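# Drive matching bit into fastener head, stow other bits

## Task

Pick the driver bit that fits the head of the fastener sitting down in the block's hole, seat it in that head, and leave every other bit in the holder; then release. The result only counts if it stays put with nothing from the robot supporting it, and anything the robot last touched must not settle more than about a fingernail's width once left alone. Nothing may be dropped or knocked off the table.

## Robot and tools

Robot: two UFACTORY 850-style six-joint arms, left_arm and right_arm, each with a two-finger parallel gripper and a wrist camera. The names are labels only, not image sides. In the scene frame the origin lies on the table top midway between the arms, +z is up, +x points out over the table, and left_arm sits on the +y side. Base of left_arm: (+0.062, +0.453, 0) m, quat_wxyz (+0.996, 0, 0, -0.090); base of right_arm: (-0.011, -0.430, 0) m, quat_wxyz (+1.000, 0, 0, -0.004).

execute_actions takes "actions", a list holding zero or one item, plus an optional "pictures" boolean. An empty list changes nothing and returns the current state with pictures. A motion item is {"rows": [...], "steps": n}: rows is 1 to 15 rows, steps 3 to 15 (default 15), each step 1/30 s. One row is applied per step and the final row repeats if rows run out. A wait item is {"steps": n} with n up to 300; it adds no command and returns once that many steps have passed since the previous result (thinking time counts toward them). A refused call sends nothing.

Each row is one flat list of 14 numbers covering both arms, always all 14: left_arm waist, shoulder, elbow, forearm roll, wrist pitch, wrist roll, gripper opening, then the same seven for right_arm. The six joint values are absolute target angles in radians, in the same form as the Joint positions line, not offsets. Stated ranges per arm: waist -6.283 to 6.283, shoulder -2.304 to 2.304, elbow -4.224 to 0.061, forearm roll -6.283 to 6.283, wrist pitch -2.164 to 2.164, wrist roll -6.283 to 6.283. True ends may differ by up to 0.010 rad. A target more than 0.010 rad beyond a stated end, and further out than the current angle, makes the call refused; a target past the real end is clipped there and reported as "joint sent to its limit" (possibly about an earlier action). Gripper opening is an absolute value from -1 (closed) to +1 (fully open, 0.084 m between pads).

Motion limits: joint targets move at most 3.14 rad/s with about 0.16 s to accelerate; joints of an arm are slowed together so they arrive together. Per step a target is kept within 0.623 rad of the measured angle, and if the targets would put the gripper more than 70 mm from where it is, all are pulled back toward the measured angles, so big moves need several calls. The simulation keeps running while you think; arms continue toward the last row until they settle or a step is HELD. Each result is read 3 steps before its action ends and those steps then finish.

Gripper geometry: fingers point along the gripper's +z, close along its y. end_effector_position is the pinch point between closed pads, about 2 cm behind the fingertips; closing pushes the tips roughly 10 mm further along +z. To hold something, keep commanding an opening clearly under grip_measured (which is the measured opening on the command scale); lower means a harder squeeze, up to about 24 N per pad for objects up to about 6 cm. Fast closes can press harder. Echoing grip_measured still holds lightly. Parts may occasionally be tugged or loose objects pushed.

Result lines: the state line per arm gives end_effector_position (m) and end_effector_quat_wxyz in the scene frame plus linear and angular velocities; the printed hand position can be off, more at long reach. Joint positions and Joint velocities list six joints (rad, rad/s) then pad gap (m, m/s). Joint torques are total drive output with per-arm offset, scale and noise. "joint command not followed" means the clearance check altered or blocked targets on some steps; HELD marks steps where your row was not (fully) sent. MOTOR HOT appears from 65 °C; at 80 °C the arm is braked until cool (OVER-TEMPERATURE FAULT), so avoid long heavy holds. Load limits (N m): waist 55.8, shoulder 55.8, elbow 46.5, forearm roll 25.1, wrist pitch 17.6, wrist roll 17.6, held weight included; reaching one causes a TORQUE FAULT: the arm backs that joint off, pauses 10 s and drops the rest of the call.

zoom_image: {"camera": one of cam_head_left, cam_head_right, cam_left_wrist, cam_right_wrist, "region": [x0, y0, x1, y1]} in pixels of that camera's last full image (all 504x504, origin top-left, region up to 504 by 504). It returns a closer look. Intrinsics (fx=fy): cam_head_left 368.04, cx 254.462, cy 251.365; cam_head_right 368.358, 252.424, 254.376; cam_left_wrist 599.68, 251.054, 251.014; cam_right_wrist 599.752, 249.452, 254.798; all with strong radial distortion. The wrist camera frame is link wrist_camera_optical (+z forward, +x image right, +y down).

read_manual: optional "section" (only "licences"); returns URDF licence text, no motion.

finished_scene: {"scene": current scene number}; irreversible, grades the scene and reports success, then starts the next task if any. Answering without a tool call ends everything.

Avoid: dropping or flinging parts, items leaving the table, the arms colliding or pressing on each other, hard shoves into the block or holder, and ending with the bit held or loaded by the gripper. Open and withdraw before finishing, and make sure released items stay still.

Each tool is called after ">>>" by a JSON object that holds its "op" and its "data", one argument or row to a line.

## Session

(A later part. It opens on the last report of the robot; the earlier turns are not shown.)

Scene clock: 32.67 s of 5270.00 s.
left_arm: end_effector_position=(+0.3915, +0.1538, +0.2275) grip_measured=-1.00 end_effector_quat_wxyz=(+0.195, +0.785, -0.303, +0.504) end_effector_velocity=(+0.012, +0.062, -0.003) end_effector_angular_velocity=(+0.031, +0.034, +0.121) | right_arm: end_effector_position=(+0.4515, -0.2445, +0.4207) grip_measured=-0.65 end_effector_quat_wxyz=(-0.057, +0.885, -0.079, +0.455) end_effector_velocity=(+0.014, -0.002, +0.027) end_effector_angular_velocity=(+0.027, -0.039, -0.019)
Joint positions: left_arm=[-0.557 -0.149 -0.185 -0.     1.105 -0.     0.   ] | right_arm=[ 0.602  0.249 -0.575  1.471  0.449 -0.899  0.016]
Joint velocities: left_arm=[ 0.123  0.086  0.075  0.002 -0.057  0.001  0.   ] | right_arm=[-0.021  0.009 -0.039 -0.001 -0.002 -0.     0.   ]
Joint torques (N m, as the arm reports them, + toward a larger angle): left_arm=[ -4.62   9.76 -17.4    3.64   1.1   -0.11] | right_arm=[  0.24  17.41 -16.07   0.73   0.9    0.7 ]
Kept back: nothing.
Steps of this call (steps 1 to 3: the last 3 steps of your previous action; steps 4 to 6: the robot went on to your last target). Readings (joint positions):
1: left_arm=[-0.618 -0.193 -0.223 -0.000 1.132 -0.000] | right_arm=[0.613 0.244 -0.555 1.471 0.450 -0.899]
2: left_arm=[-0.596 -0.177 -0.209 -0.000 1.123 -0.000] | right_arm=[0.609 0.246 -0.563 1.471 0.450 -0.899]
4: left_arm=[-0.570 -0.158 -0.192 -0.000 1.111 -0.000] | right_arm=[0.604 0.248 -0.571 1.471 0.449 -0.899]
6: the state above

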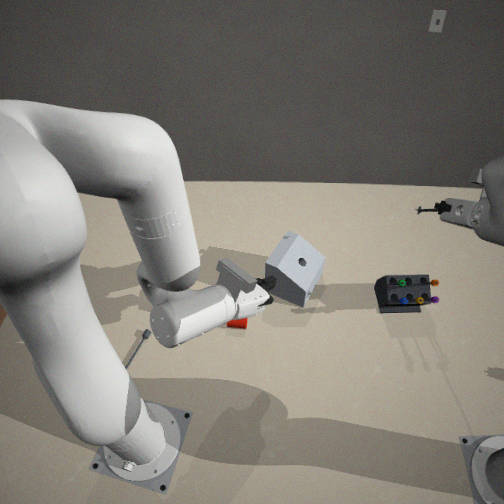

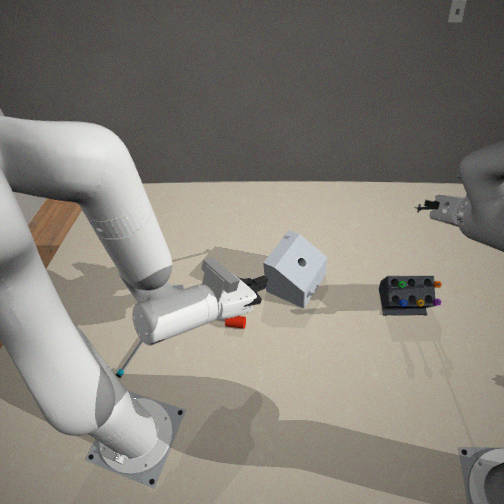

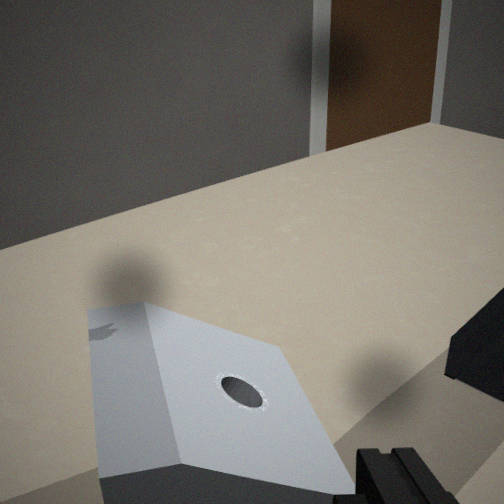

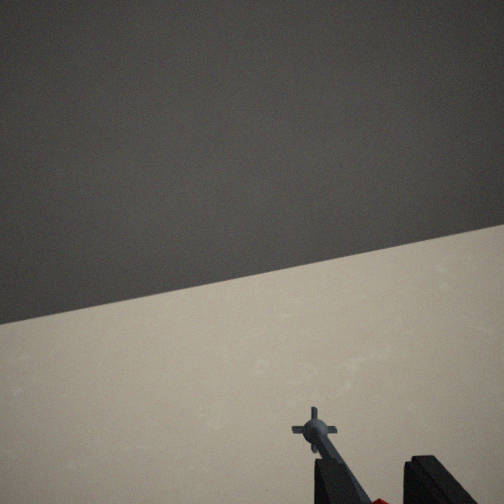

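>>> {"op": "execute_actions", "data": {
  "actions": [
    {"rows":[[-0.545,-0.14,-0.177,0,1.1,0,-1,0.521,-0.438,-1.1139,1.1573,-0.415,-2.1403,-1]],"steps":15}
  ]
}}

>>> {"op": "execute_actions", "data": {
  "actions": [
    {"steps":30}
  ],
  "pictures": true
}}

Scene clock: 33.50 s of 5270.00 s.
left_arm: end_effector_position=(+0.3927, +0.1601, +0.2273) grip_measured=-1.00 end_effector_quat_wxyz=(+0.191, +0.788, -0.299, +0.503) end_effector_velocity=(+0.000, -0.001, -0.000) end_effector_angular_velocity=(-0.000, +0.001, -0.001) | right_arm: end_effector_position=(+0.5094, -0.1421, +0.3838) grip_measured=-0.65 end_effector_quat_wxyz=(-0.073, +0.902, +0.176, +0.387) end_effector_velocity=(+0.095, +0.322, -0.202) end_effector_angular_velocity=(-0.592, +0.387, +1.810)
Joint positions: left_arm=[-0.545 -0.14  -0.177  0.     1.1    0.     0.   ] | right_arm=[ 0.566 -0.04  -0.811  1.336  0.133 -1.215  0.016]
Joint velocities: left_arm=[-0.001 -0.001 -0.001  0.    -0.001 -0.     0.   ] | right_arm=[-0.1   -0.884 -0.673 -0.396 -1.187 -1.192 -0.   ]
Joint torques (N m, as the arm reports them, + toward a larger angle): left_arm=[ -1.67  12.59 -15.4    3.36   1.3   -0.15] | right_arm=[  0.89  29.38 -16.11   1.56   0.51   0.48]
Steps of this call (steps 1 to 13: the robot went on to your last target; steps 14 to 25: the first 12 steps of this action). Readings (joint positions):
14: left_arm=[-0.545 -0.140 -0.177 0.000 1.100 0.000] | right_arm=[0.600 0.250 -0.580 1.471 0.449 -0.899]
15: left_arm=[-0.545 -0.140 -0.177 0.000 1.100 0.000] | right_arm=[0.600 0.247 -0.582 1.470 0.446 -0.902]
17: left_arm=[-0.545 -0.140 -0.177 0.000 1.100 0.000] | right_arm=[0.595 0.213 -0.613 1.452 0.409 -0.939]
21: left_arm=[-0.545 -0.140 -0.177 0.000 1.100 0.000] | right_arm=[0.580 0.081 -0.719 1.390 0.279 -1.069]
25: the state above

Scene clock: 34.50 s of 5270.00 s.
left_arm: end_effector_position=(+0.3927, +0.1601, +0.2273) grip_measured=-1.00 end_effector_quat_wxyz=(+0.191, +0.788, -0.299, +0.503) end_effector_velocity=(+0.000, -0.001, +0.001) end_effector_angular_velocity=(-0.002, -0.001, -0.001) | right_arm: end_effector_position=(+0.5175, -0.0283, +0.2795) grip_measured=-0.65 end_effector_quat_wxyz=(-0.116, +0.654, +0.693, +0.281) end_effector_velocity=(-0.000, +0.000, -0.001) end_effector_angular_velocity=(-0.001, -0.001, +0.005)
Joint positions: left_arm=[-0.545 -0.14  -0.177  0.     1.1   -0.     0.   ] | right_arm=[ 0.521 -0.438 -1.114  1.157 -0.415 -2.14   0.016]
Joint velocities: left_arm=[-0.001  0.    -0.    -0.     0.002 -0.     0.   ] | right_arm=[-0.    -0.002 -0.001 -0.001 -0.001 -0.004 -0.   ]
Joint torques (N m, as the arm reports them, + toward a larger angle): left_arm=[ -3.71  11.13 -15.09   4.05   1.25  -0.12] | right_arm=[ -0.36  42.23 -14.62   1.47   0.3    0.73]
Kept back: nothing.
Steps of this call (steps 1 to 3: the last 3 steps of your previous action; steps 4 to 30: the robot went on to your last target). Readings (joint positions):
1: left_arm=[-0.545 -0.140 -0.177 0.000 1.100 0.000] | right_arm=[0.563 -0.070 -0.833 1.322 0.093 -1.256]
2: left_arm=[-0.545 -0.140 -0.177 0.000 1.100 0.000] | right_arm=[0.559 -0.099 -0.855 1.309 0.053 -1.300]
4: left_arm=[-0.545 -0.140 -0.177 0.000 1.100 -0.000] | right_arm=[0.553 -0.158 -0.900 1.283 -0.028 -1.398]
8: left_arm=[-0.545 -0.140 -0.177 0.000 1.100 -0.000] | right_arm=[0.539 -0.274 -0.989 1.231 -0.189 -1.651]
30: the state above

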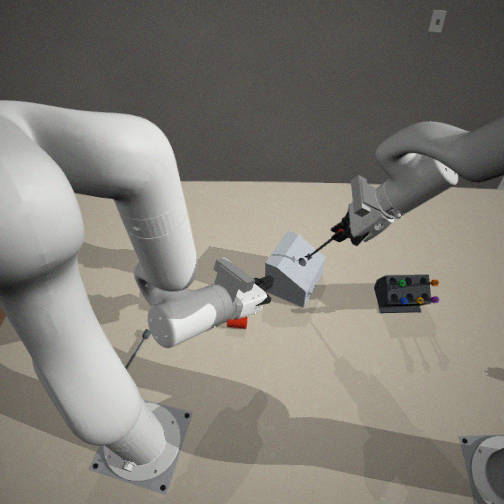

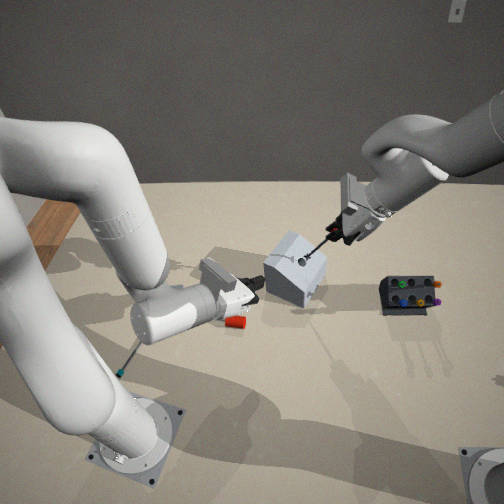

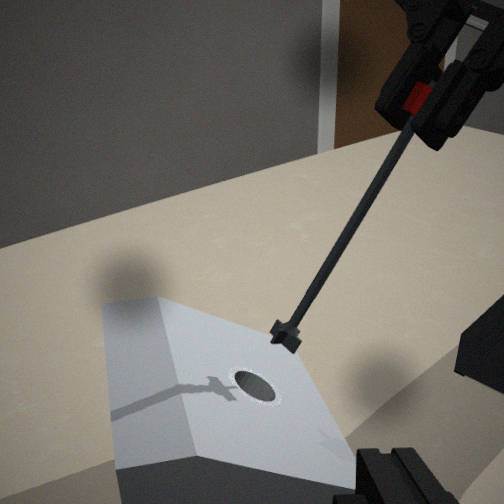

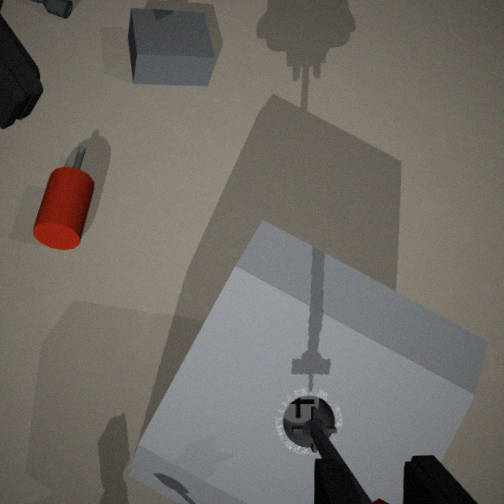

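>>> {"op": "zoom_image", "data": {
  "camera": "cam_right_wrist",
  "region": [260,370,360,470]
}}

>>> {"op": "zoom_image", "data": {
  "camera": "cam_left_wrist",
  "region": [190,290,330,430]
}}

Region (260, 370, 360, 470) of cam_right_wrist's 504x504 image, scaled by 5.040, with more detail than that image has.

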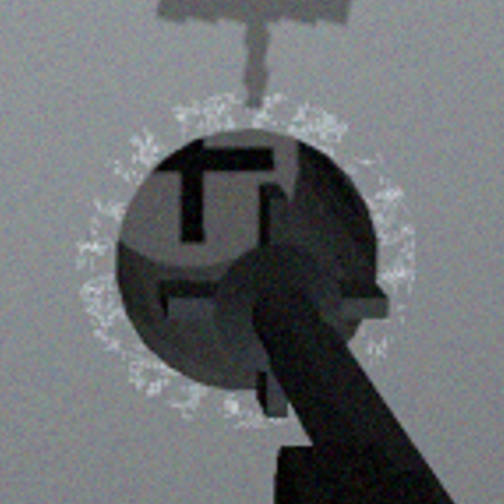

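Region (190, 290, 330, 430) of cam_left_wrist's 504x504 image, scaled by 3.600, with more detail than that image has.

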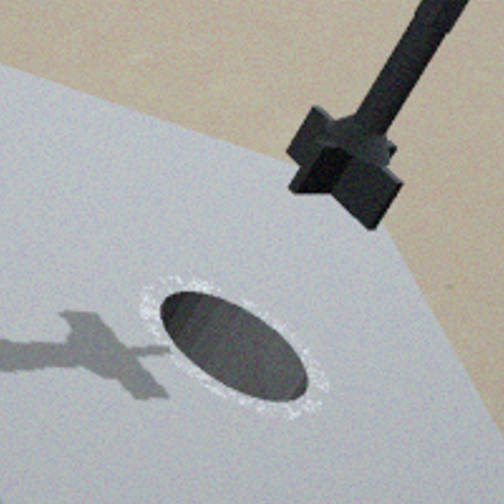

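>>> {"op": "execute_actions", "data": {
  "actions": [
    {"rows":[[-0.545,-0.14,-0.177,0,1.1,0,-1,0.5347,-0.4949,-1.1353,1.2388,-0.3944,-2.2171,-1]],"steps":15}
  ]
}}

>>> {"op": "execute_actions", "data": {
  "actions": [
    {"steps":5}
  ],
  "pictures": true
}}

>>> {"op": "zoom_image", "data": {
  "camera": "cam_right_wrist",
  "region": [260,370,360,470]
}}

>>> {"op": "zoom_image", "data": {
  "camera": "cam_left_wrist",
  "region": [190,290,330,430]
}}

Scene clock: 35.43 s of 5270.00 s.
left_arm: end_effector_position=(+0.3927, +0.1601, +0.2273) grip_measured=-1.00 end_effector_quat_wxyz=(+0.191, +0.788, -0.299, +0.503) end_effector_velocity=(+0.000, -0.000, +0.000) end_effector_angular_velocity=(+0.000, +0.001, +0.000) | right_arm: end_effector_position=(+0.5232, -0.0165, +0.2569) grip_measured=-0.65 end_effector_quat_wxyz=(-0.116, +0.654, +0.693, +0.281) end_effector_velocity=(+0.003, +0.004, -0.004) end_effector_angular_velocity=(+0.003, -0.007, -0.000)
Joint positions: left_arm=[-0.545 -0.14  -0.177  0.     1.1    0.     0.   ] | right_arm=[ 0.534 -0.493 -1.135  1.236 -0.395 -2.214  0.016]
Joint velocities: left_arm=[-0.     0.    -0.    -0.    -0.001 -0.     0.   ] | right_arm=[ 0.004 -0.015 -0.009  0.028  0.008 -0.028 -0.   ]
Joint torques (N m, as the arm reports them, + toward a larger angle): left_arm=[ -3.08  14.16 -15.17   2.46   1.44   0.02] | right_arm=[ -0.87  45.75 -14.82   1.29   0.29   0.73]
Steps of this call (steps 1 to 15: the robot went on to your last target; step 16: nothing new was sent; steps 17 to 28: the first 12 steps of this action). Readings (joint positions):
17: left_arm=[-0.545 -0.140 -0.177 0.000 1.100 0.000] | right_arm=[0.521 -0.438 -1.114 1.157 -0.415 -2.140]
18: left_arm=[-0.545 -0.140 -0.177 -0.000 1.100 0.000] | right_arm=[0.521 -0.440 -1.115 1.160 -0.414 -2.144]
20: left_arm=[-0.545 -0.140 -0.177 0.000 1.100 0.000] | right_arm=[0.526 -0.459 -1.123 1.189 -0.407 -2.171]
24: left_arm=[-0.545 -0.140 -0.177 0.000 1.100 -0.000] | right_arm=[0.533 -0.488 -1.132 1.228 -0.397 -2.206]
28: the state above

Scene clock: 35.60 s of 5270.00 s.
left_arm: end_effector_position=(+0.3927, +0.1601, +0.2273) grip_measured=-1.00 end_effector_quat_wxyz=(+0.191, +0.788, -0.299, +0.503) end_effector_velocity=(-0.001, +0.000, -0.000) end_effector_angular_velocity=(+0.001, +0.001, -0.001) | right_arm: end_effector_position=(+0.5233, -0.0162, +0.2563) grip_measured=-0.65 end_effector_quat_wxyz=(-0.116, +0.654, +0.693, +0.281) end_effector_velocity=(+0.000, +0.001, -0.001) end_effector_angular_velocity=(+0.001, +0.001, -0.002)
Joint positions: left_arm=[-0.545 -0.14  -0.177 -0.     1.1    0.     0.   ] | right_arm=[ 0.535 -0.494 -1.135  1.238 -0.395 -2.217  0.016]
Joint velocities: left_arm=[-0.001 -0.001  0.001 -0.     0.    -0.     0.   ] | right_arm=[ 0.001 -0.003 -0.001  0.007  0.002 -0.005 -0.   ]
Joint torques (N m, as the arm reports them, + toward a larger angle): left_arm=[ -5.88  14.58 -15.73   3.58   1.41  -0.16] | right_arm=[ -0.49  44.28 -14.93   1.01   0.25   0.71]
Kept back: nothing.
Steps of this call (steps 1 to 3: the last 3 steps of your previous action; steps 4 to 5: the robot went on to your last target). Readings (joint positions):
1: left_arm=[-0.545 -0.140 -0.177 -0.000 1.100 -0.000] | right_arm=[0.534 -0.493 -1.135 1.237 -0.395 -2.215]
2: left_arm=[-0.545 -0.140 -0.177 0.000 1.100 -0.000] | right_arm=[0.534 -0.494 -1.135 1.237 -0.395 -2.216]
4: left_arm=[-0.545 -0.140 -0.177 0.000 1.100 -0.000] | right_arm=[0.535 -0.494 -1.135 1.238 -0.395 -2.216]
5: the state above

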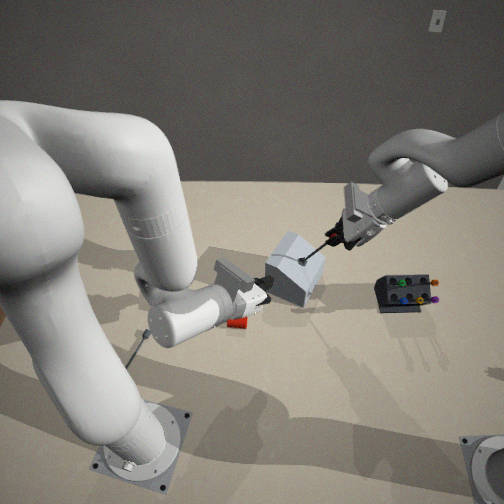

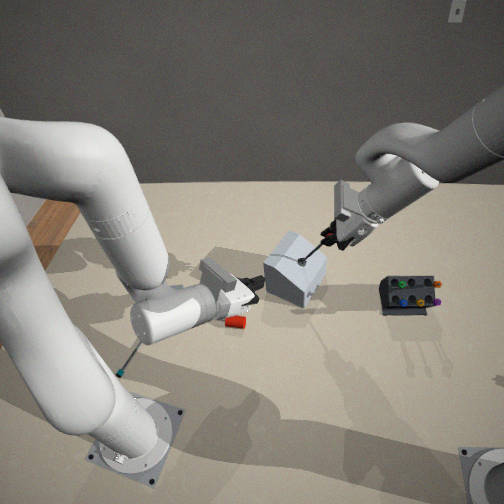

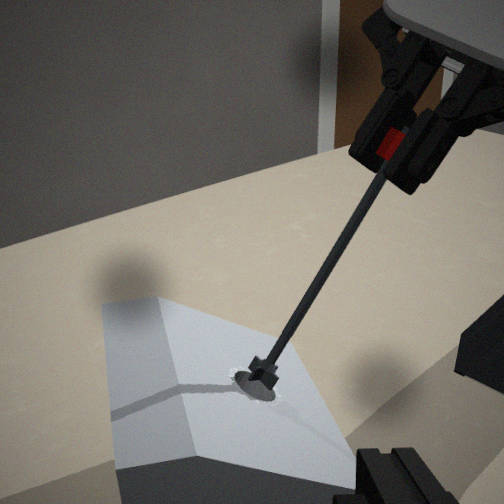

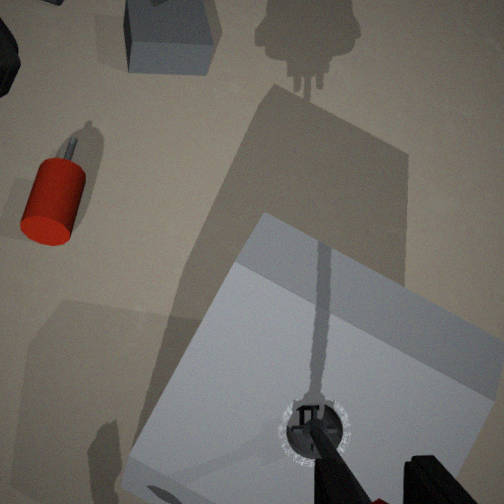

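Region (260, 370, 360, 470) of cam_right_wrist's 504x504 image, scaled by 5.040, with more detail than that image has.

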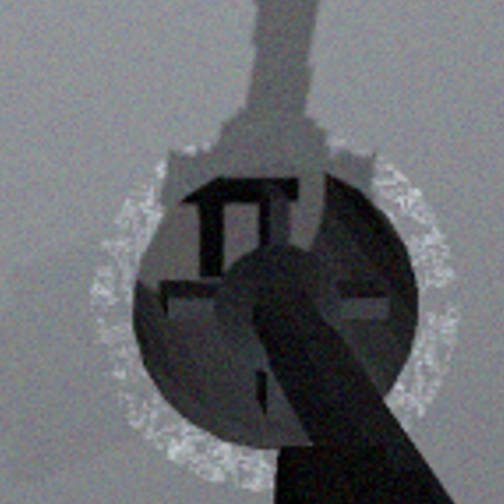

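Region (190, 290, 330, 430) of cam_left_wrist's 504x504 image, scaled by 3.600, with more detail than that image has.

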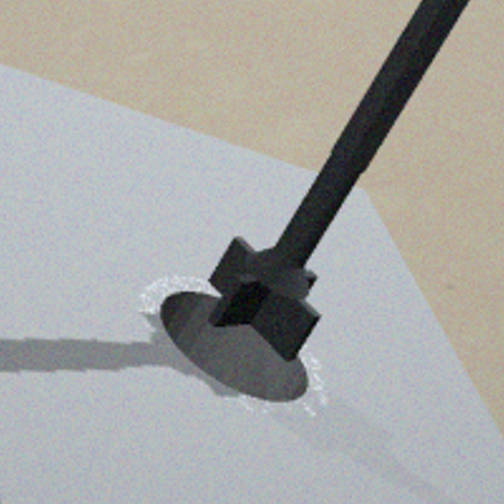

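>>> {"op": "execute_actions", "data": {
  "actions": [
    {"rows":[[-0.545,-0.14,-0.177,0,1.1,0,-1,0.5298,-0.496,-1.1343,1.2309,-0.3975,-2.2145,-1],[-0.545,-0.14,-0.177,0,1.1,0,-1,0.5298,-0.496,-1.1343,1.2309,-0.3975,-2.2145,-1],[-0.545,-0.14,-0.177,0,1.1,0,-1,0.5298,-0.496,-1.1343,1.2309,-0.3975,-2.2145,-1],[-0.545,-0.14,-0.177,0,1.1,0,-1,0.5298,-0.496,-1.1343,1.2309,-0.3975,-2.2145,-1],[-0.545,-0.14,-0.177,0,1.1,0,-1,0.5298,-0.496,-1.1343,1.2309,-0.3975,-2.2145,-1],[-0.545,-0.14,-0.177,0,1.1,0,-1,0.5386,-0.5346,-1.151,1.2848,-0.3858,-2.265,-1]],"steps":13}
  ]
}}

>>> {"op": "execute_actions", "data": {
  "actions": [
    {"rows":[[-0.545,-0.14,-0.177,0,1.1,0,-1,0.5493,-0.5836,-1.1745,1.3518,-0.3736,-2.3275,-1]],"steps":8}
  ]
}}

>>> {"op": "execute_actions", "data": {
  "actions": [
    {"rows":[[-0.545,-0.14,-0.177,0,1.1,0,-1,0.5597,-0.6333,-1.2009,1.4182,-0.364,-2.3892,-1]],"steps":15}
  ]
}}

>>> {"op": "execute_actions", "data": {
  "actions": [
    {"steps":5}
  ],
  "pictures": true
}}

>>> {"op": "zoom_image", "data": {
  "camera": "cam_right_wrist",
  "region": [270,390,384,504]
}}

>>> {"op": "zoom_image", "data": {
  "camera": "cam_left_wrist",
  "region": [190,290,330,430]
}}

Scene clock: 37.00 s of 5270.00 s.
left_arm: end_effector_position=(+0.3927, +0.1601, +0.2273) grip_measured=-1.00 end_effector_quat_wxyz=(+0.191, +0.788, -0.299, +0.503) end_effector_velocity=(-0.000, -0.000, +0.000) end_effector_angular_velocity=(-0.000, -0.001, -0.001) | right_arm: end_effector_position=(+0.5264, -0.0137, +0.2447) grip_measured=-0.65 end_effector_quat_wxyz=(-0.116, +0.654, +0.693, +0.279) end_effector_velocity=(+0.000, +0.026, -0.100) end_effector_angular_velocity=(-0.028, +0.058, +0.000)
Joint positions: left_arm=[-0.545 -0.14  -0.177  0.     1.1    0.     0.   ] | right_arm=[ 0.536 -0.521 -1.145  1.265 -0.39  -2.246  0.016]
Joint velocities: left_arm=[-0.001  0.     0.     0.     0.001  0.     0.   ] | right_arm=[ 0.038 -0.193 -0.042  0.222  0.043 -0.204  0.   ]
Joint torques (N m, as the arm reports them, + toward a larger angle): left_arm=[ -2.84  12.98 -14.63   4.39   1.37  -0.29] | right_arm=[ -3.32  53.82 -16.35  -0.04   0.2    0.94]
Steps of this call (steps 1 to 15: the robot went on to your last target; steps 16 to 32: nothing new was sent; steps 33 to 42: the first 10 steps of this action). Readings (joint positions):
33: left_arm=[-0.545 -0.140 -0.177 0.000 1.100 -0.000] | right_arm=[0.535 -0.495 -1.135 1.239 -0.394 -2.217]
34: left_arm=[-0.545 -0.140 -0.177 0.000 1.100 0.000] | right_arm=[0.534 -0.495 -1.135 1.238 -0.395 -2.217]
36: left_arm=[-0.545 -0.140 -0.177 -0.000 1.100 0.000] | right_arm=[0.532 -0.496 -1.135 1.234 -0.396 -2.216]
40: left_arm=[-0.545 -0.140 -0.177 0.000 1.100 0.000] | right_arm=[0.532 -0.504 -1.140 1.245 -0.394 -2.227]
42: the state above

Scene clock: 37.27 s of 5270.00 s.
left_arm: end_effector_position=(+0.3927, +0.1601, +0.2273) grip_measured=-1.00 end_effector_quat_wxyz=(+0.191, +0.788, -0.299, +0.503) end_effector_velocity=(+0.000, +0.001, -0.000) end_effector_angular_velocity=(+0.000, +0.000, +0.002) | right_arm: end_effector_position=(+0.5309, -0.0049, +0.2277) grip_measured=-0.65 end_effector_quat_wxyz=(-0.116, +0.654, +0.693, +0.279) end_effector_velocity=(+0.003, +0.042, -0.131) end_effector_angular_velocity=(-0.033, +0.064, +0.002)
Joint positions: left_arm=[-0.545 -0.14  -0.177  0.     1.1   -0.     0.   ] | right_arm=[ 0.545 -0.563 -1.165  1.324 -0.379 -2.302  0.016]
Joint velocities: left_arm=[ 0.002  0.001  0.    -0.    -0.001  0.     0.   ] | right_arm=[ 0.058 -0.267 -0.081  0.312  0.055 -0.283 -0.   ]
Joint torques (N m, as the arm reports them, + toward a larger angle): left_arm=[ -5.67  12.77 -15.14   3.21   1.27  -0.14] | right_arm=[ -1.69  58.49 -14.46  -0.54   0.22   1.18]
Steps of this call (steps 1 to 3: the last 3 steps of your previous action; steps 4 to 8: the first 5 steps of this action). Readings (joint positions):
4: left_arm=[-0.545 -0.140 -0.177 -0.000 1.100 0.000] | right_arm=[0.538 -0.532 -1.149 1.280 -0.387 -2.261]
5: left_arm=[-0.545 -0.140 -0.177 -0.000 1.100 0.000] | right_arm=[0.539 -0.534 -1.151 1.285 -0.386 -2.265]
7: left_arm=[-0.545 -0.140 -0.177 0.000 1.100 0.000] | right_arm=[0.543 -0.553 -1.161 1.312 -0.381 -2.290]
8: the state above

Scene clock: 37.77 s of 5270.00 s.
left_arm: end_effector_position=(+0.3927, +0.1601, +0.2273) grip_measured=-1.00 end_effector_quat_wxyz=(+0.191, +0.788, -0.299, +0.503) end_effector_velocity=(+0.000, +0.000, +0.000) end_effector_angular_velocity=(+0.001, -0.000, +0.000) | right_arm: end_effector_position=(+0.5377, +0.0089, +0.2009) grip_measured=-0.65 end_effector_quat_wxyz=(-0.116, +0.654, +0.693, +0.279) end_effector_velocity=(+0.003, +0.004, -0.005) end_effector_angular_velocity=(+0.002, -0.003, -0.001)
Joint positions: left_arm=[-0.545 -0.14  -0.177 -0.     1.1   -0.     0.   ] | right_arm=[ 0.559 -0.631 -1.2    1.416 -0.364 -2.387  0.016]
Joint velocities: left_arm=[ 0.001  0.001 -0.    -0.    -0.001  0.001  0.   ] | right_arm=[ 0.003 -0.015 -0.01   0.025  0.004 -0.022 -0.   ]
Joint torques (N m, as the arm reports them, + toward a larger angle): left_arm=[ -5.68  12.13 -15.45   3.     1.24  -0.06] | right_arm=[ -0.77  47.17 -14.53   1.25   0.18   0.63]
Steps of this call (steps 1 to 3: the last 3 steps of your previous action; steps 4 to 15: the first 12 steps of this action). Readings (joint positions):
4: left_arm=[-0.545 -0.140 -0.177 0.000 1.100 0.000] | right_arm=[0.548 -0.579 -1.172 1.345 -0.375 -2.321]
5: left_arm=[-0.545 -0.140 -0.177 0.000 1.100 0.000] | right_arm=[0.549 -0.582 -1.174 1.350 -0.374 -2.326]
7: left_arm=[-0.545 -0.140 -0.177 -0.000 1.100 0.000] | right_arm=[0.553 -0.602 -1.186 1.378 -0.370 -2.352]
11: left_arm=[-0.545 -0.140 -0.177 -0.000 1.100 -0.000] | right_arm=[0.558 -0.627 -1.197 1.409 -0.365 -2.380]
15: the state above

Scene clock: 37.93 s of 5270.00 s.
left_arm: end_effector_position=(+0.3927, +0.1601, +0.2273) grip_measured=-1.00 end_effector_quat_wxyz=(+0.191, +0.788, -0.299, +0.503) end_effector_velocity=(-0.000, +0.001, -0.000) end_effector_angular_velocity=(+0.000, +0.000, +0.001) | right_arm: end_effector_position=(+0.5378, +0.0092, +0.2003) grip_measured=-0.65 end_effector_quat_wxyz=(-0.116, +0.654, +0.693, +0.279) end_effector_velocity=(-0.000, +0.001, -0.002) end_effector_angular_velocity=(+0.000, +0.002, -0.000)
Joint positions: left_arm=[-0.545 -0.14  -0.177 -0.     1.1   -0.     0.   ] | right_arm=[ 0.56  -0.633 -1.201  1.418 -0.364 -2.389  0.016]
Joint velocities: left_arm=[ 0.001 -0.001  0.001  0.     0.001  0.     0.   ] | right_arm=[ 0.002 -0.005 -0.002  0.006  0.    -0.004 -0.   ]
Joint torques (N m, as the arm reports them, + toward a larger angle): left_arm=[ -4.37  13.79 -15.51   3.09   1.33  -0.18] | right_arm=[ -0.23  47.49 -14.2    1.63   0.05   0.78]
Kept back: nothing.
Steps of this call (steps 1 to 3: the last 3 steps of your previous action; steps 4 to 5: the robot went on to your last target). Readings (joint positions):
1: left_arm=[-0.545 -0.140 -0.177 -0.000 1.100 0.000] | right_arm=[0.559 -0.632 -1.200 1.416 -0.364 -2.388]
2: left_arm=[-0.545 -0.140 -0.177 0.000 1.100 0.000] | right_arm=[0.559 -0.632 -1.201 1.417 -0.364 -2.388]
4: left_arm=[-0.545 -0.140 -0.177 -0.000 1.100 -0.000] | right_arm=[0.560 -0.633 -1.201 1.417 -0.364 -2.389]
5: the state above

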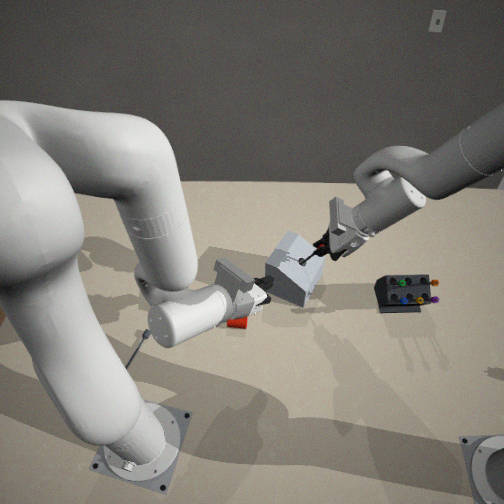

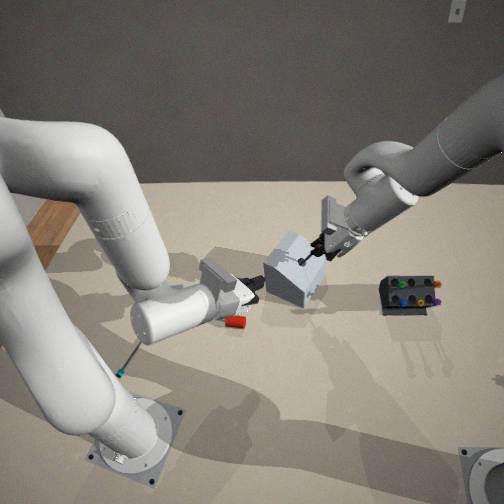

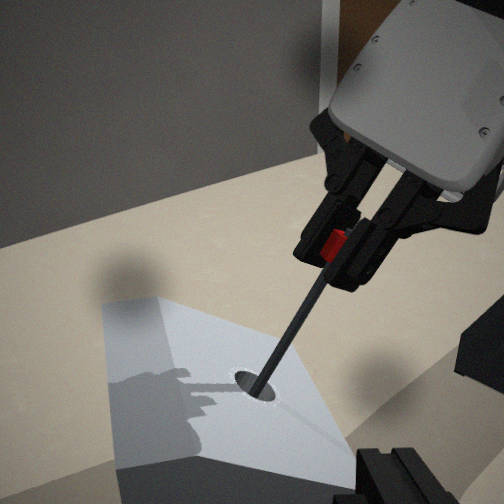

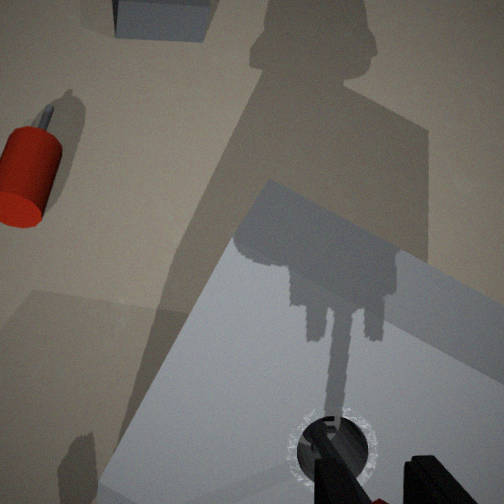

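Region (270, 390, 384, 504) of cam_right_wrist's 504x504 image, scaled by 4.421, with more detail than that image has.

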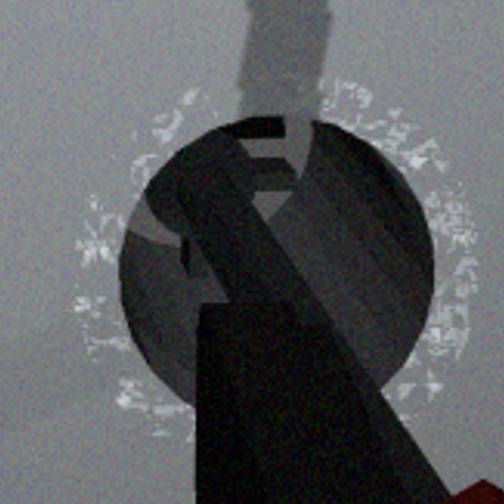

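Region (190, 290, 330, 430) of cam_left_wrist's 504x504 image, scaled by 3.600, with more detail than that image has.

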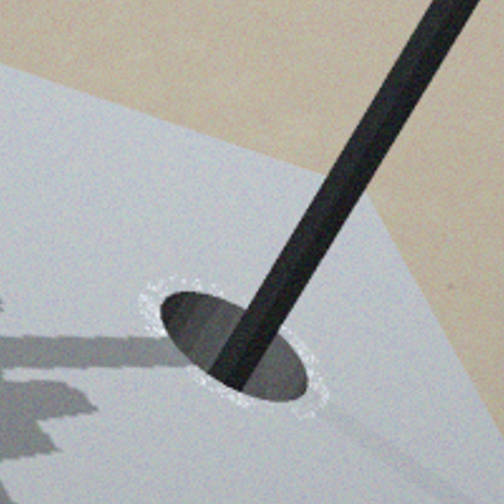

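>>> {"op": "execute_actions", "data": {
  "actions": [
    {"rows":[[-0.545,-0.14,-0.177,0,1.1,0,-1,0.5644,-0.6485,-1.2149,1.4497,-0.3601,-2.4153,-1]],"steps":15}
  ],
  "pictures": true
}}

>>> {"op": "zoom_image", "data": {
  "camera": "cam_right_wrist",
  "region": [290,400,360,470]
}}

Scene clock: 38.70 s of 5270.00 s.
left_arm: end_effector_position=(+0.3927, +0.1601, +0.2273) grip_measured=-1.00 end_effector_quat_wxyz=(+0.191, +0.788, -0.299, +0.503) end_effector_velocity=(+0.000, -0.000, +0.000) end_effector_angular_velocity=(-0.001, -0.001, +0.000) | right_arm: end_effector_position=(+0.5416, +0.0148, +0.1973) grip_measured=-0.65 end_effector_quat_wxyz=(-0.116, +0.654, +0.692, +0.283) end_effector_velocity=(+0.001, +0.002, -0.000) end_effector_angular_velocity=(+0.002, -0.003, +0.000)
Joint positions: left_arm=[-0.545 -0.14  -0.177 -0.     1.1    0.     0.   ] | right_arm=[ 0.564 -0.648 -1.215  1.449 -0.36  -2.415  0.016]
Joint velocities: left_arm=[-0.    -0.    -0.    -0.     0.002 -0.     0.   ] | right_arm=[ 0.001 -0.003 -0.004  0.008  0.001 -0.007  0.   ]
Joint torques (N m, as the arm reports them, + toward a larger angle): left_arm=[ -7.32  13.04 -15.01   4.25   1.29  -0.36] | right_arm=[ -0.99  48.4  -13.82   0.73   0.07   0.83]
Steps of this call (steps 1 to 11: the robot went on to your last target; steps 12 to 23: the first 12 steps of this action). Readings (joint positions):
12: left_arm=[-0.545 -0.140 -0.177 0.000 1.100 -0.000] | right_arm=[0.560 -0.633 -1.201 1.418 -0.364 -2.389]
13: left_arm=[-0.545 -0.140 -0.177 -0.000 1.100 0.000] | right_arm=[0.560 -0.634 -1.202 1.421 -0.364 -2.392]
15: left_arm=[-0.545 -0.140 -0.177 0.000 1.100 0.000] | right_arm=[0.562 -0.641 -1.208 1.435 -0.362 -2.403]
19: left_arm=[-0.545 -0.140 -0.177 -0.000 1.100 -0.000] | right_arm=[0.564 -0.647 -1.213 1.446 -0.361 -2.412]
23: the state above

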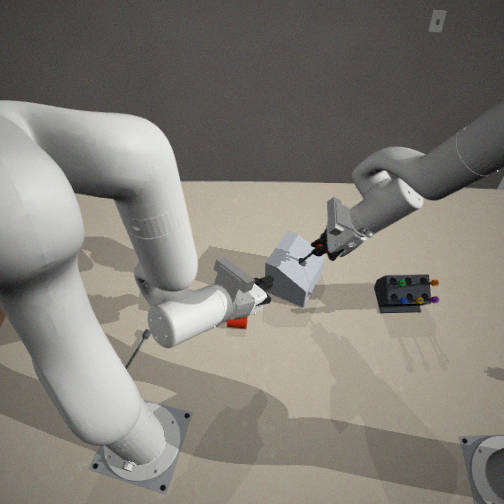

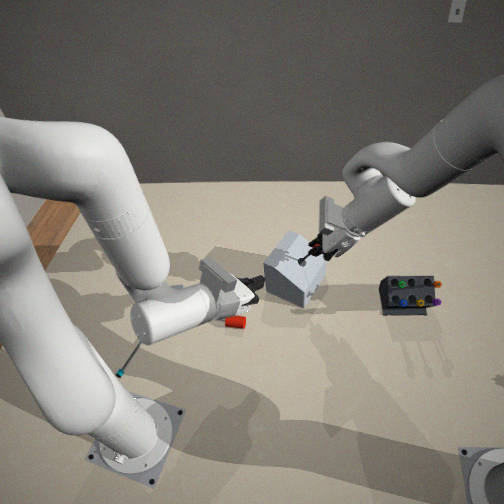

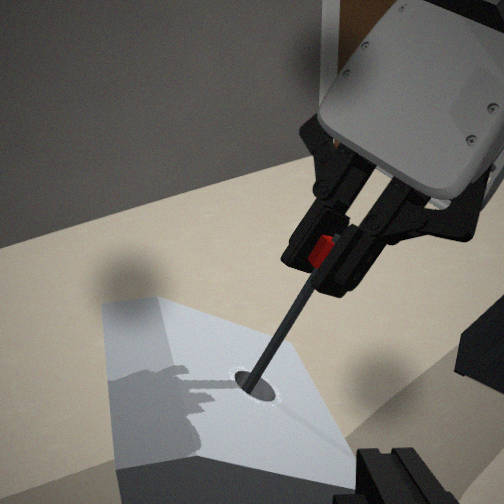

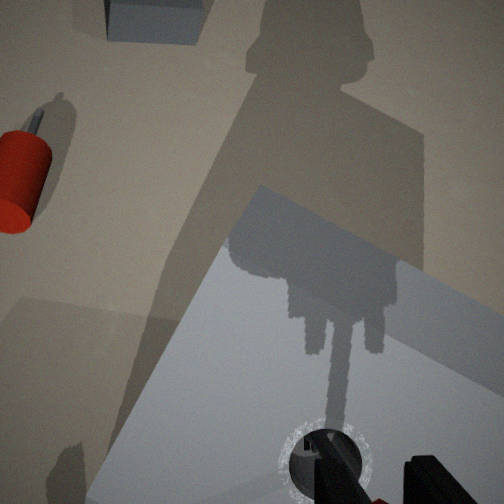

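Region (290, 400, 360, 470) of cam_right_wrist's 504x504 image, scaled by 7.200, with more detail than that image has.

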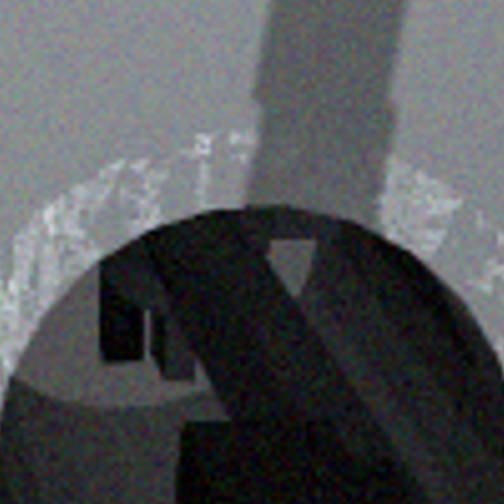

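>>> {"op": "execute_actions", "data": {
  "actions": [
    {"rows":[[-0.545,-0.14,-0.177,0,1.1,0,-1,0.5649,-0.6472,-1.2116,1.4404,-0.3601,-2.4069,-1]],"steps":15}
  ],
  "pictures": true
}}

>>> {"op": "zoom_image", "data": {
  "camera": "cam_right_wrist",
  "region": [290,400,360,470]
}}

Scene clock: 39.50 s of 5270.00 s.
left_arm: end_effector_position=(+0.3927, +0.1601, +0.2273) grip_measured=-1.00 end_effector_quat_wxyz=(+0.191, +0.788, -0.299, +0.503) end_effector_velocity=(-0.000, +0.000, -0.000) end_effector_angular_velocity=(+0.001, +0.001, +0.000) | right_arm: end_effector_position=(+0.5398, +0.0141, +0.1962) grip_measured=-0.65 end_effector_quat_wxyz=(-0.116, +0.654, +0.693, +0.281) end_effector_velocity=(-0.001, +0.000, +0.001) end_effector_angular_velocity=(-0.000, -0.001, +0.002)
Joint positions: left_arm=[-0.545 -0.14  -0.177 -0.     1.1   -0.     0.   ] | right_arm=[ 0.565 -0.647 -1.212  1.441 -0.36  -2.407  0.016]
Joint velocities: left_arm=[ 0.     0.001  0.     0.    -0.002  0.     0.   ] | right_arm=[ 0.001  0.002  0.001 -0.004 -0.     0.002 -0.   ]
Joint torques (N m, as the arm reports them, + toward a larger angle): left_arm=[ -3.3   11.49 -16.26   3.81   1.37  -0.28] | right_arm=[ -0.6   48.67 -13.78   1.62   0.13   0.7 ]
Steps of this call (steps 1 to 3: the last 3 steps of your previous action; steps 4 to 12: the robot went on to your last target; steps 13 to 24: the first 12 steps of this action). Readings (joint positions):
13: left_arm=[-0.545 -0.140 -0.177 0.000 1.100 -0.000] | right_arm=[0.564 -0.648 -1.215 1.450 -0.360 -2.415]
14: left_arm=[-0.545 -0.140 -0.177 0.000 1.100 -0.000] | right_arm=[0.564 -0.648 -1.214 1.448 -0.360 -2.414]
16: left_arm=[-0.545 -0.140 -0.177 -0.000 1.100 -0.000] | right_arm=[0.565 -0.648 -1.213 1.444 -0.360 -2.411]
20: left_arm=[-0.545 -0.140 -0.177 -0.000 1.100 0.000] | right_arm=[0.565 -0.647 -1.212 1.441 -0.360 -2.408]
24: the state above

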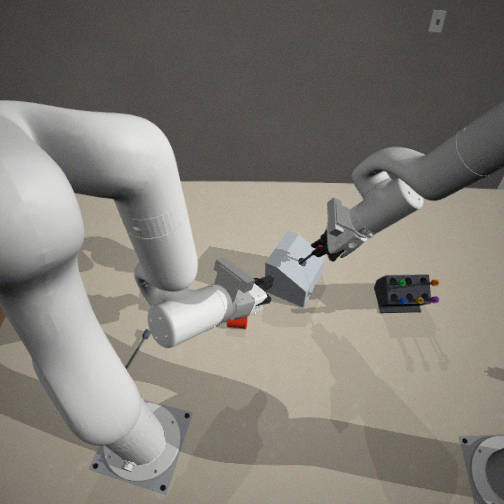

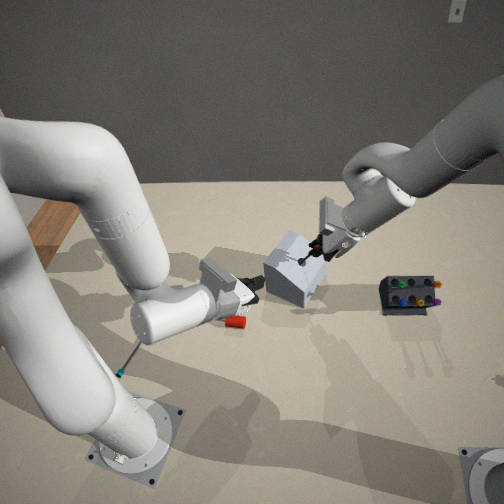

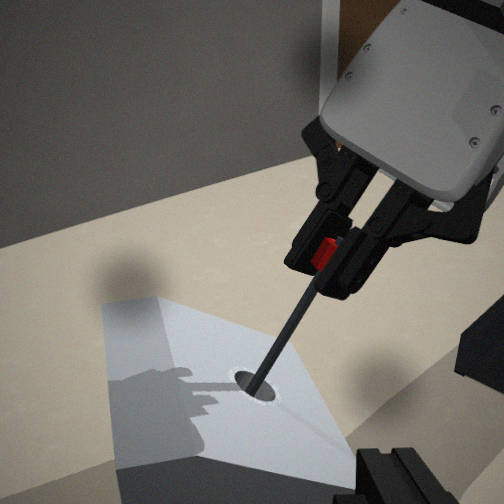

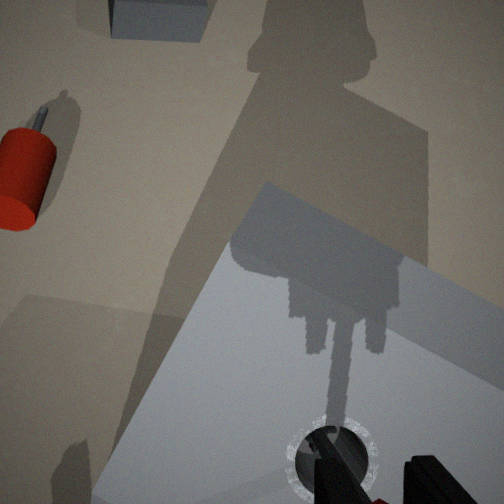

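Region (290, 400, 360, 470) of cam_right_wrist's 504x504 image, scaled by 7.200, with more detail than that image has.

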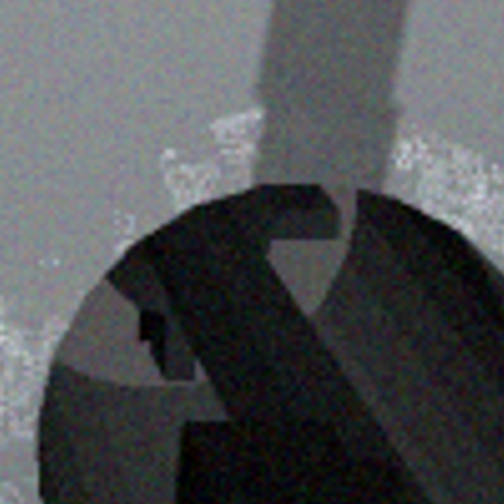

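>>> {"op": "execute_actions", "data": {
  "actions": [
    {"rows":[[-0.545,-0.14,-0.177,0,1.1,0,-1,0.5663,-0.6539,-1.2154,1.4492,-0.3591,-2.4151,-1]],"steps":15}
  ],
  "pictures": true
}}

>>> {"op": "zoom_image", "data": {
  "camera": "cam_right_wrist",
  "region": [290,400,360,470]
}}

Scene clock: 40.00 s of 5270.00 s.
left_arm: end_effector_position=(+0.3927, +0.1601, +0.2273) grip_measured=-1.00 end_effector_quat_wxyz=(+0.191, +0.788, -0.299, +0.503) end_effector_velocity=(-0.000, +0.001, -0.001) end_effector_angular_velocity=(+0.002, +0.001, +0.001) | right_arm: end_effector_position=(+0.5404, +0.0154, +0.1936) grip_measured=-0.65 end_effector_quat_wxyz=(-0.116, +0.654, +0.693, +0.281) end_effector_velocity=(-0.000, -0.000, -0.002) end_effector_angular_velocity=(-0.002, +0.001, -0.000)
Joint positions: left_arm=[-0.545 -0.14  -0.177 -0.     1.1   -0.     0.   ] | right_arm=[ 0.566 -0.654 -1.215  1.449 -0.359 -2.415  0.016]
Joint velocities: left_arm=[ 0.002 -0.001  0.001 -0.    -0.     0.001  0.   ] | right_arm=[ 0.    -0.003 -0.001  0.002  0.001 -0.002 -0.   ]
Joint torques (N m, as the arm reports them, + toward a larger angle): left_arm=[ -3.11  14.09 -16.76   3.83   1.19   0.06] | right_arm=[ -1.52  49.29 -14.17   1.37   0.07   0.78]
Steps of this call (steps 1 to 3: the last 3 steps of your previous action; steps 4 to 15: the first 12 steps of this action). Readings (joint positions):
4: left_arm=[-0.545 -0.140 -0.177 -0.000 1.100 -0.000] | right_arm=[0.565 -0.647 -1.212 1.441 -0.360 -2.407]
5: left_arm=[-0.545 -0.140 -0.177 0.000 1.100 -0.000] | right_arm=[0.565 -0.648 -1.212 1.442 -0.360 -2.408]
7: left_arm=[-0.545 -0.140 -0.177 0.000 1.100 0.000] | right_arm=[0.566 -0.651 -1.214 1.445 -0.360 -2.412]
11: left_arm=[-0.545 -0.140 -0.177 -0.000 1.100 -0.000] | right_arm=[0.566 -0.653 -1.215 1.448 -0.359 -2.414]
15: the state above

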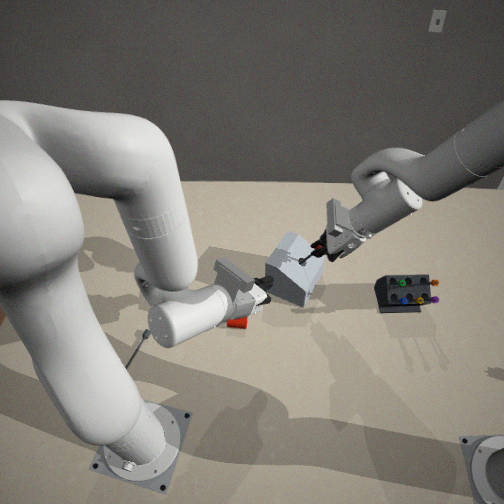

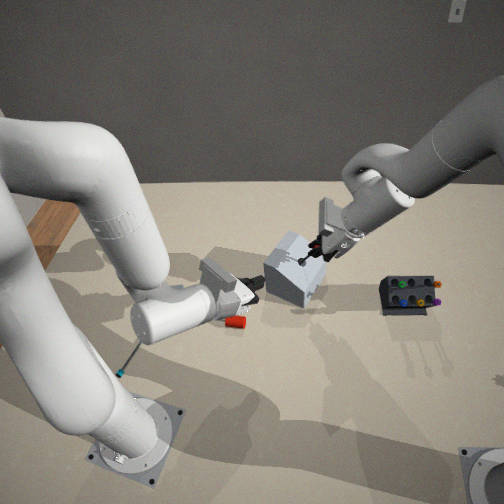

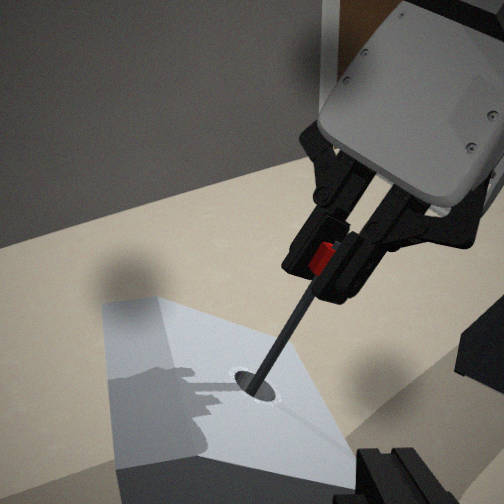

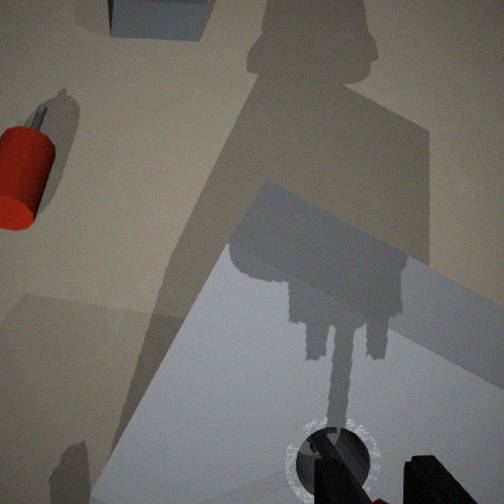

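Region (290, 400, 360, 470) of cam_right_wrist's 504x504 image, scaled by 7.200, with more detail than that image has.

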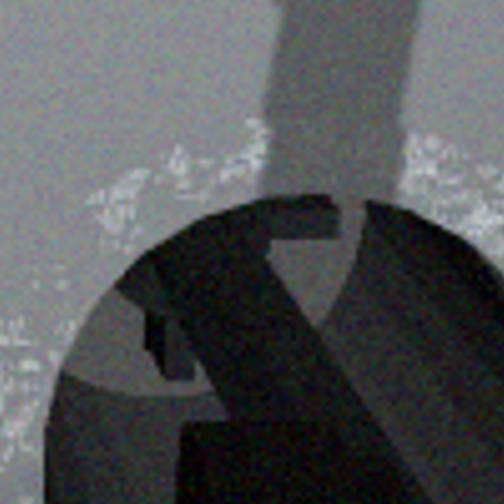

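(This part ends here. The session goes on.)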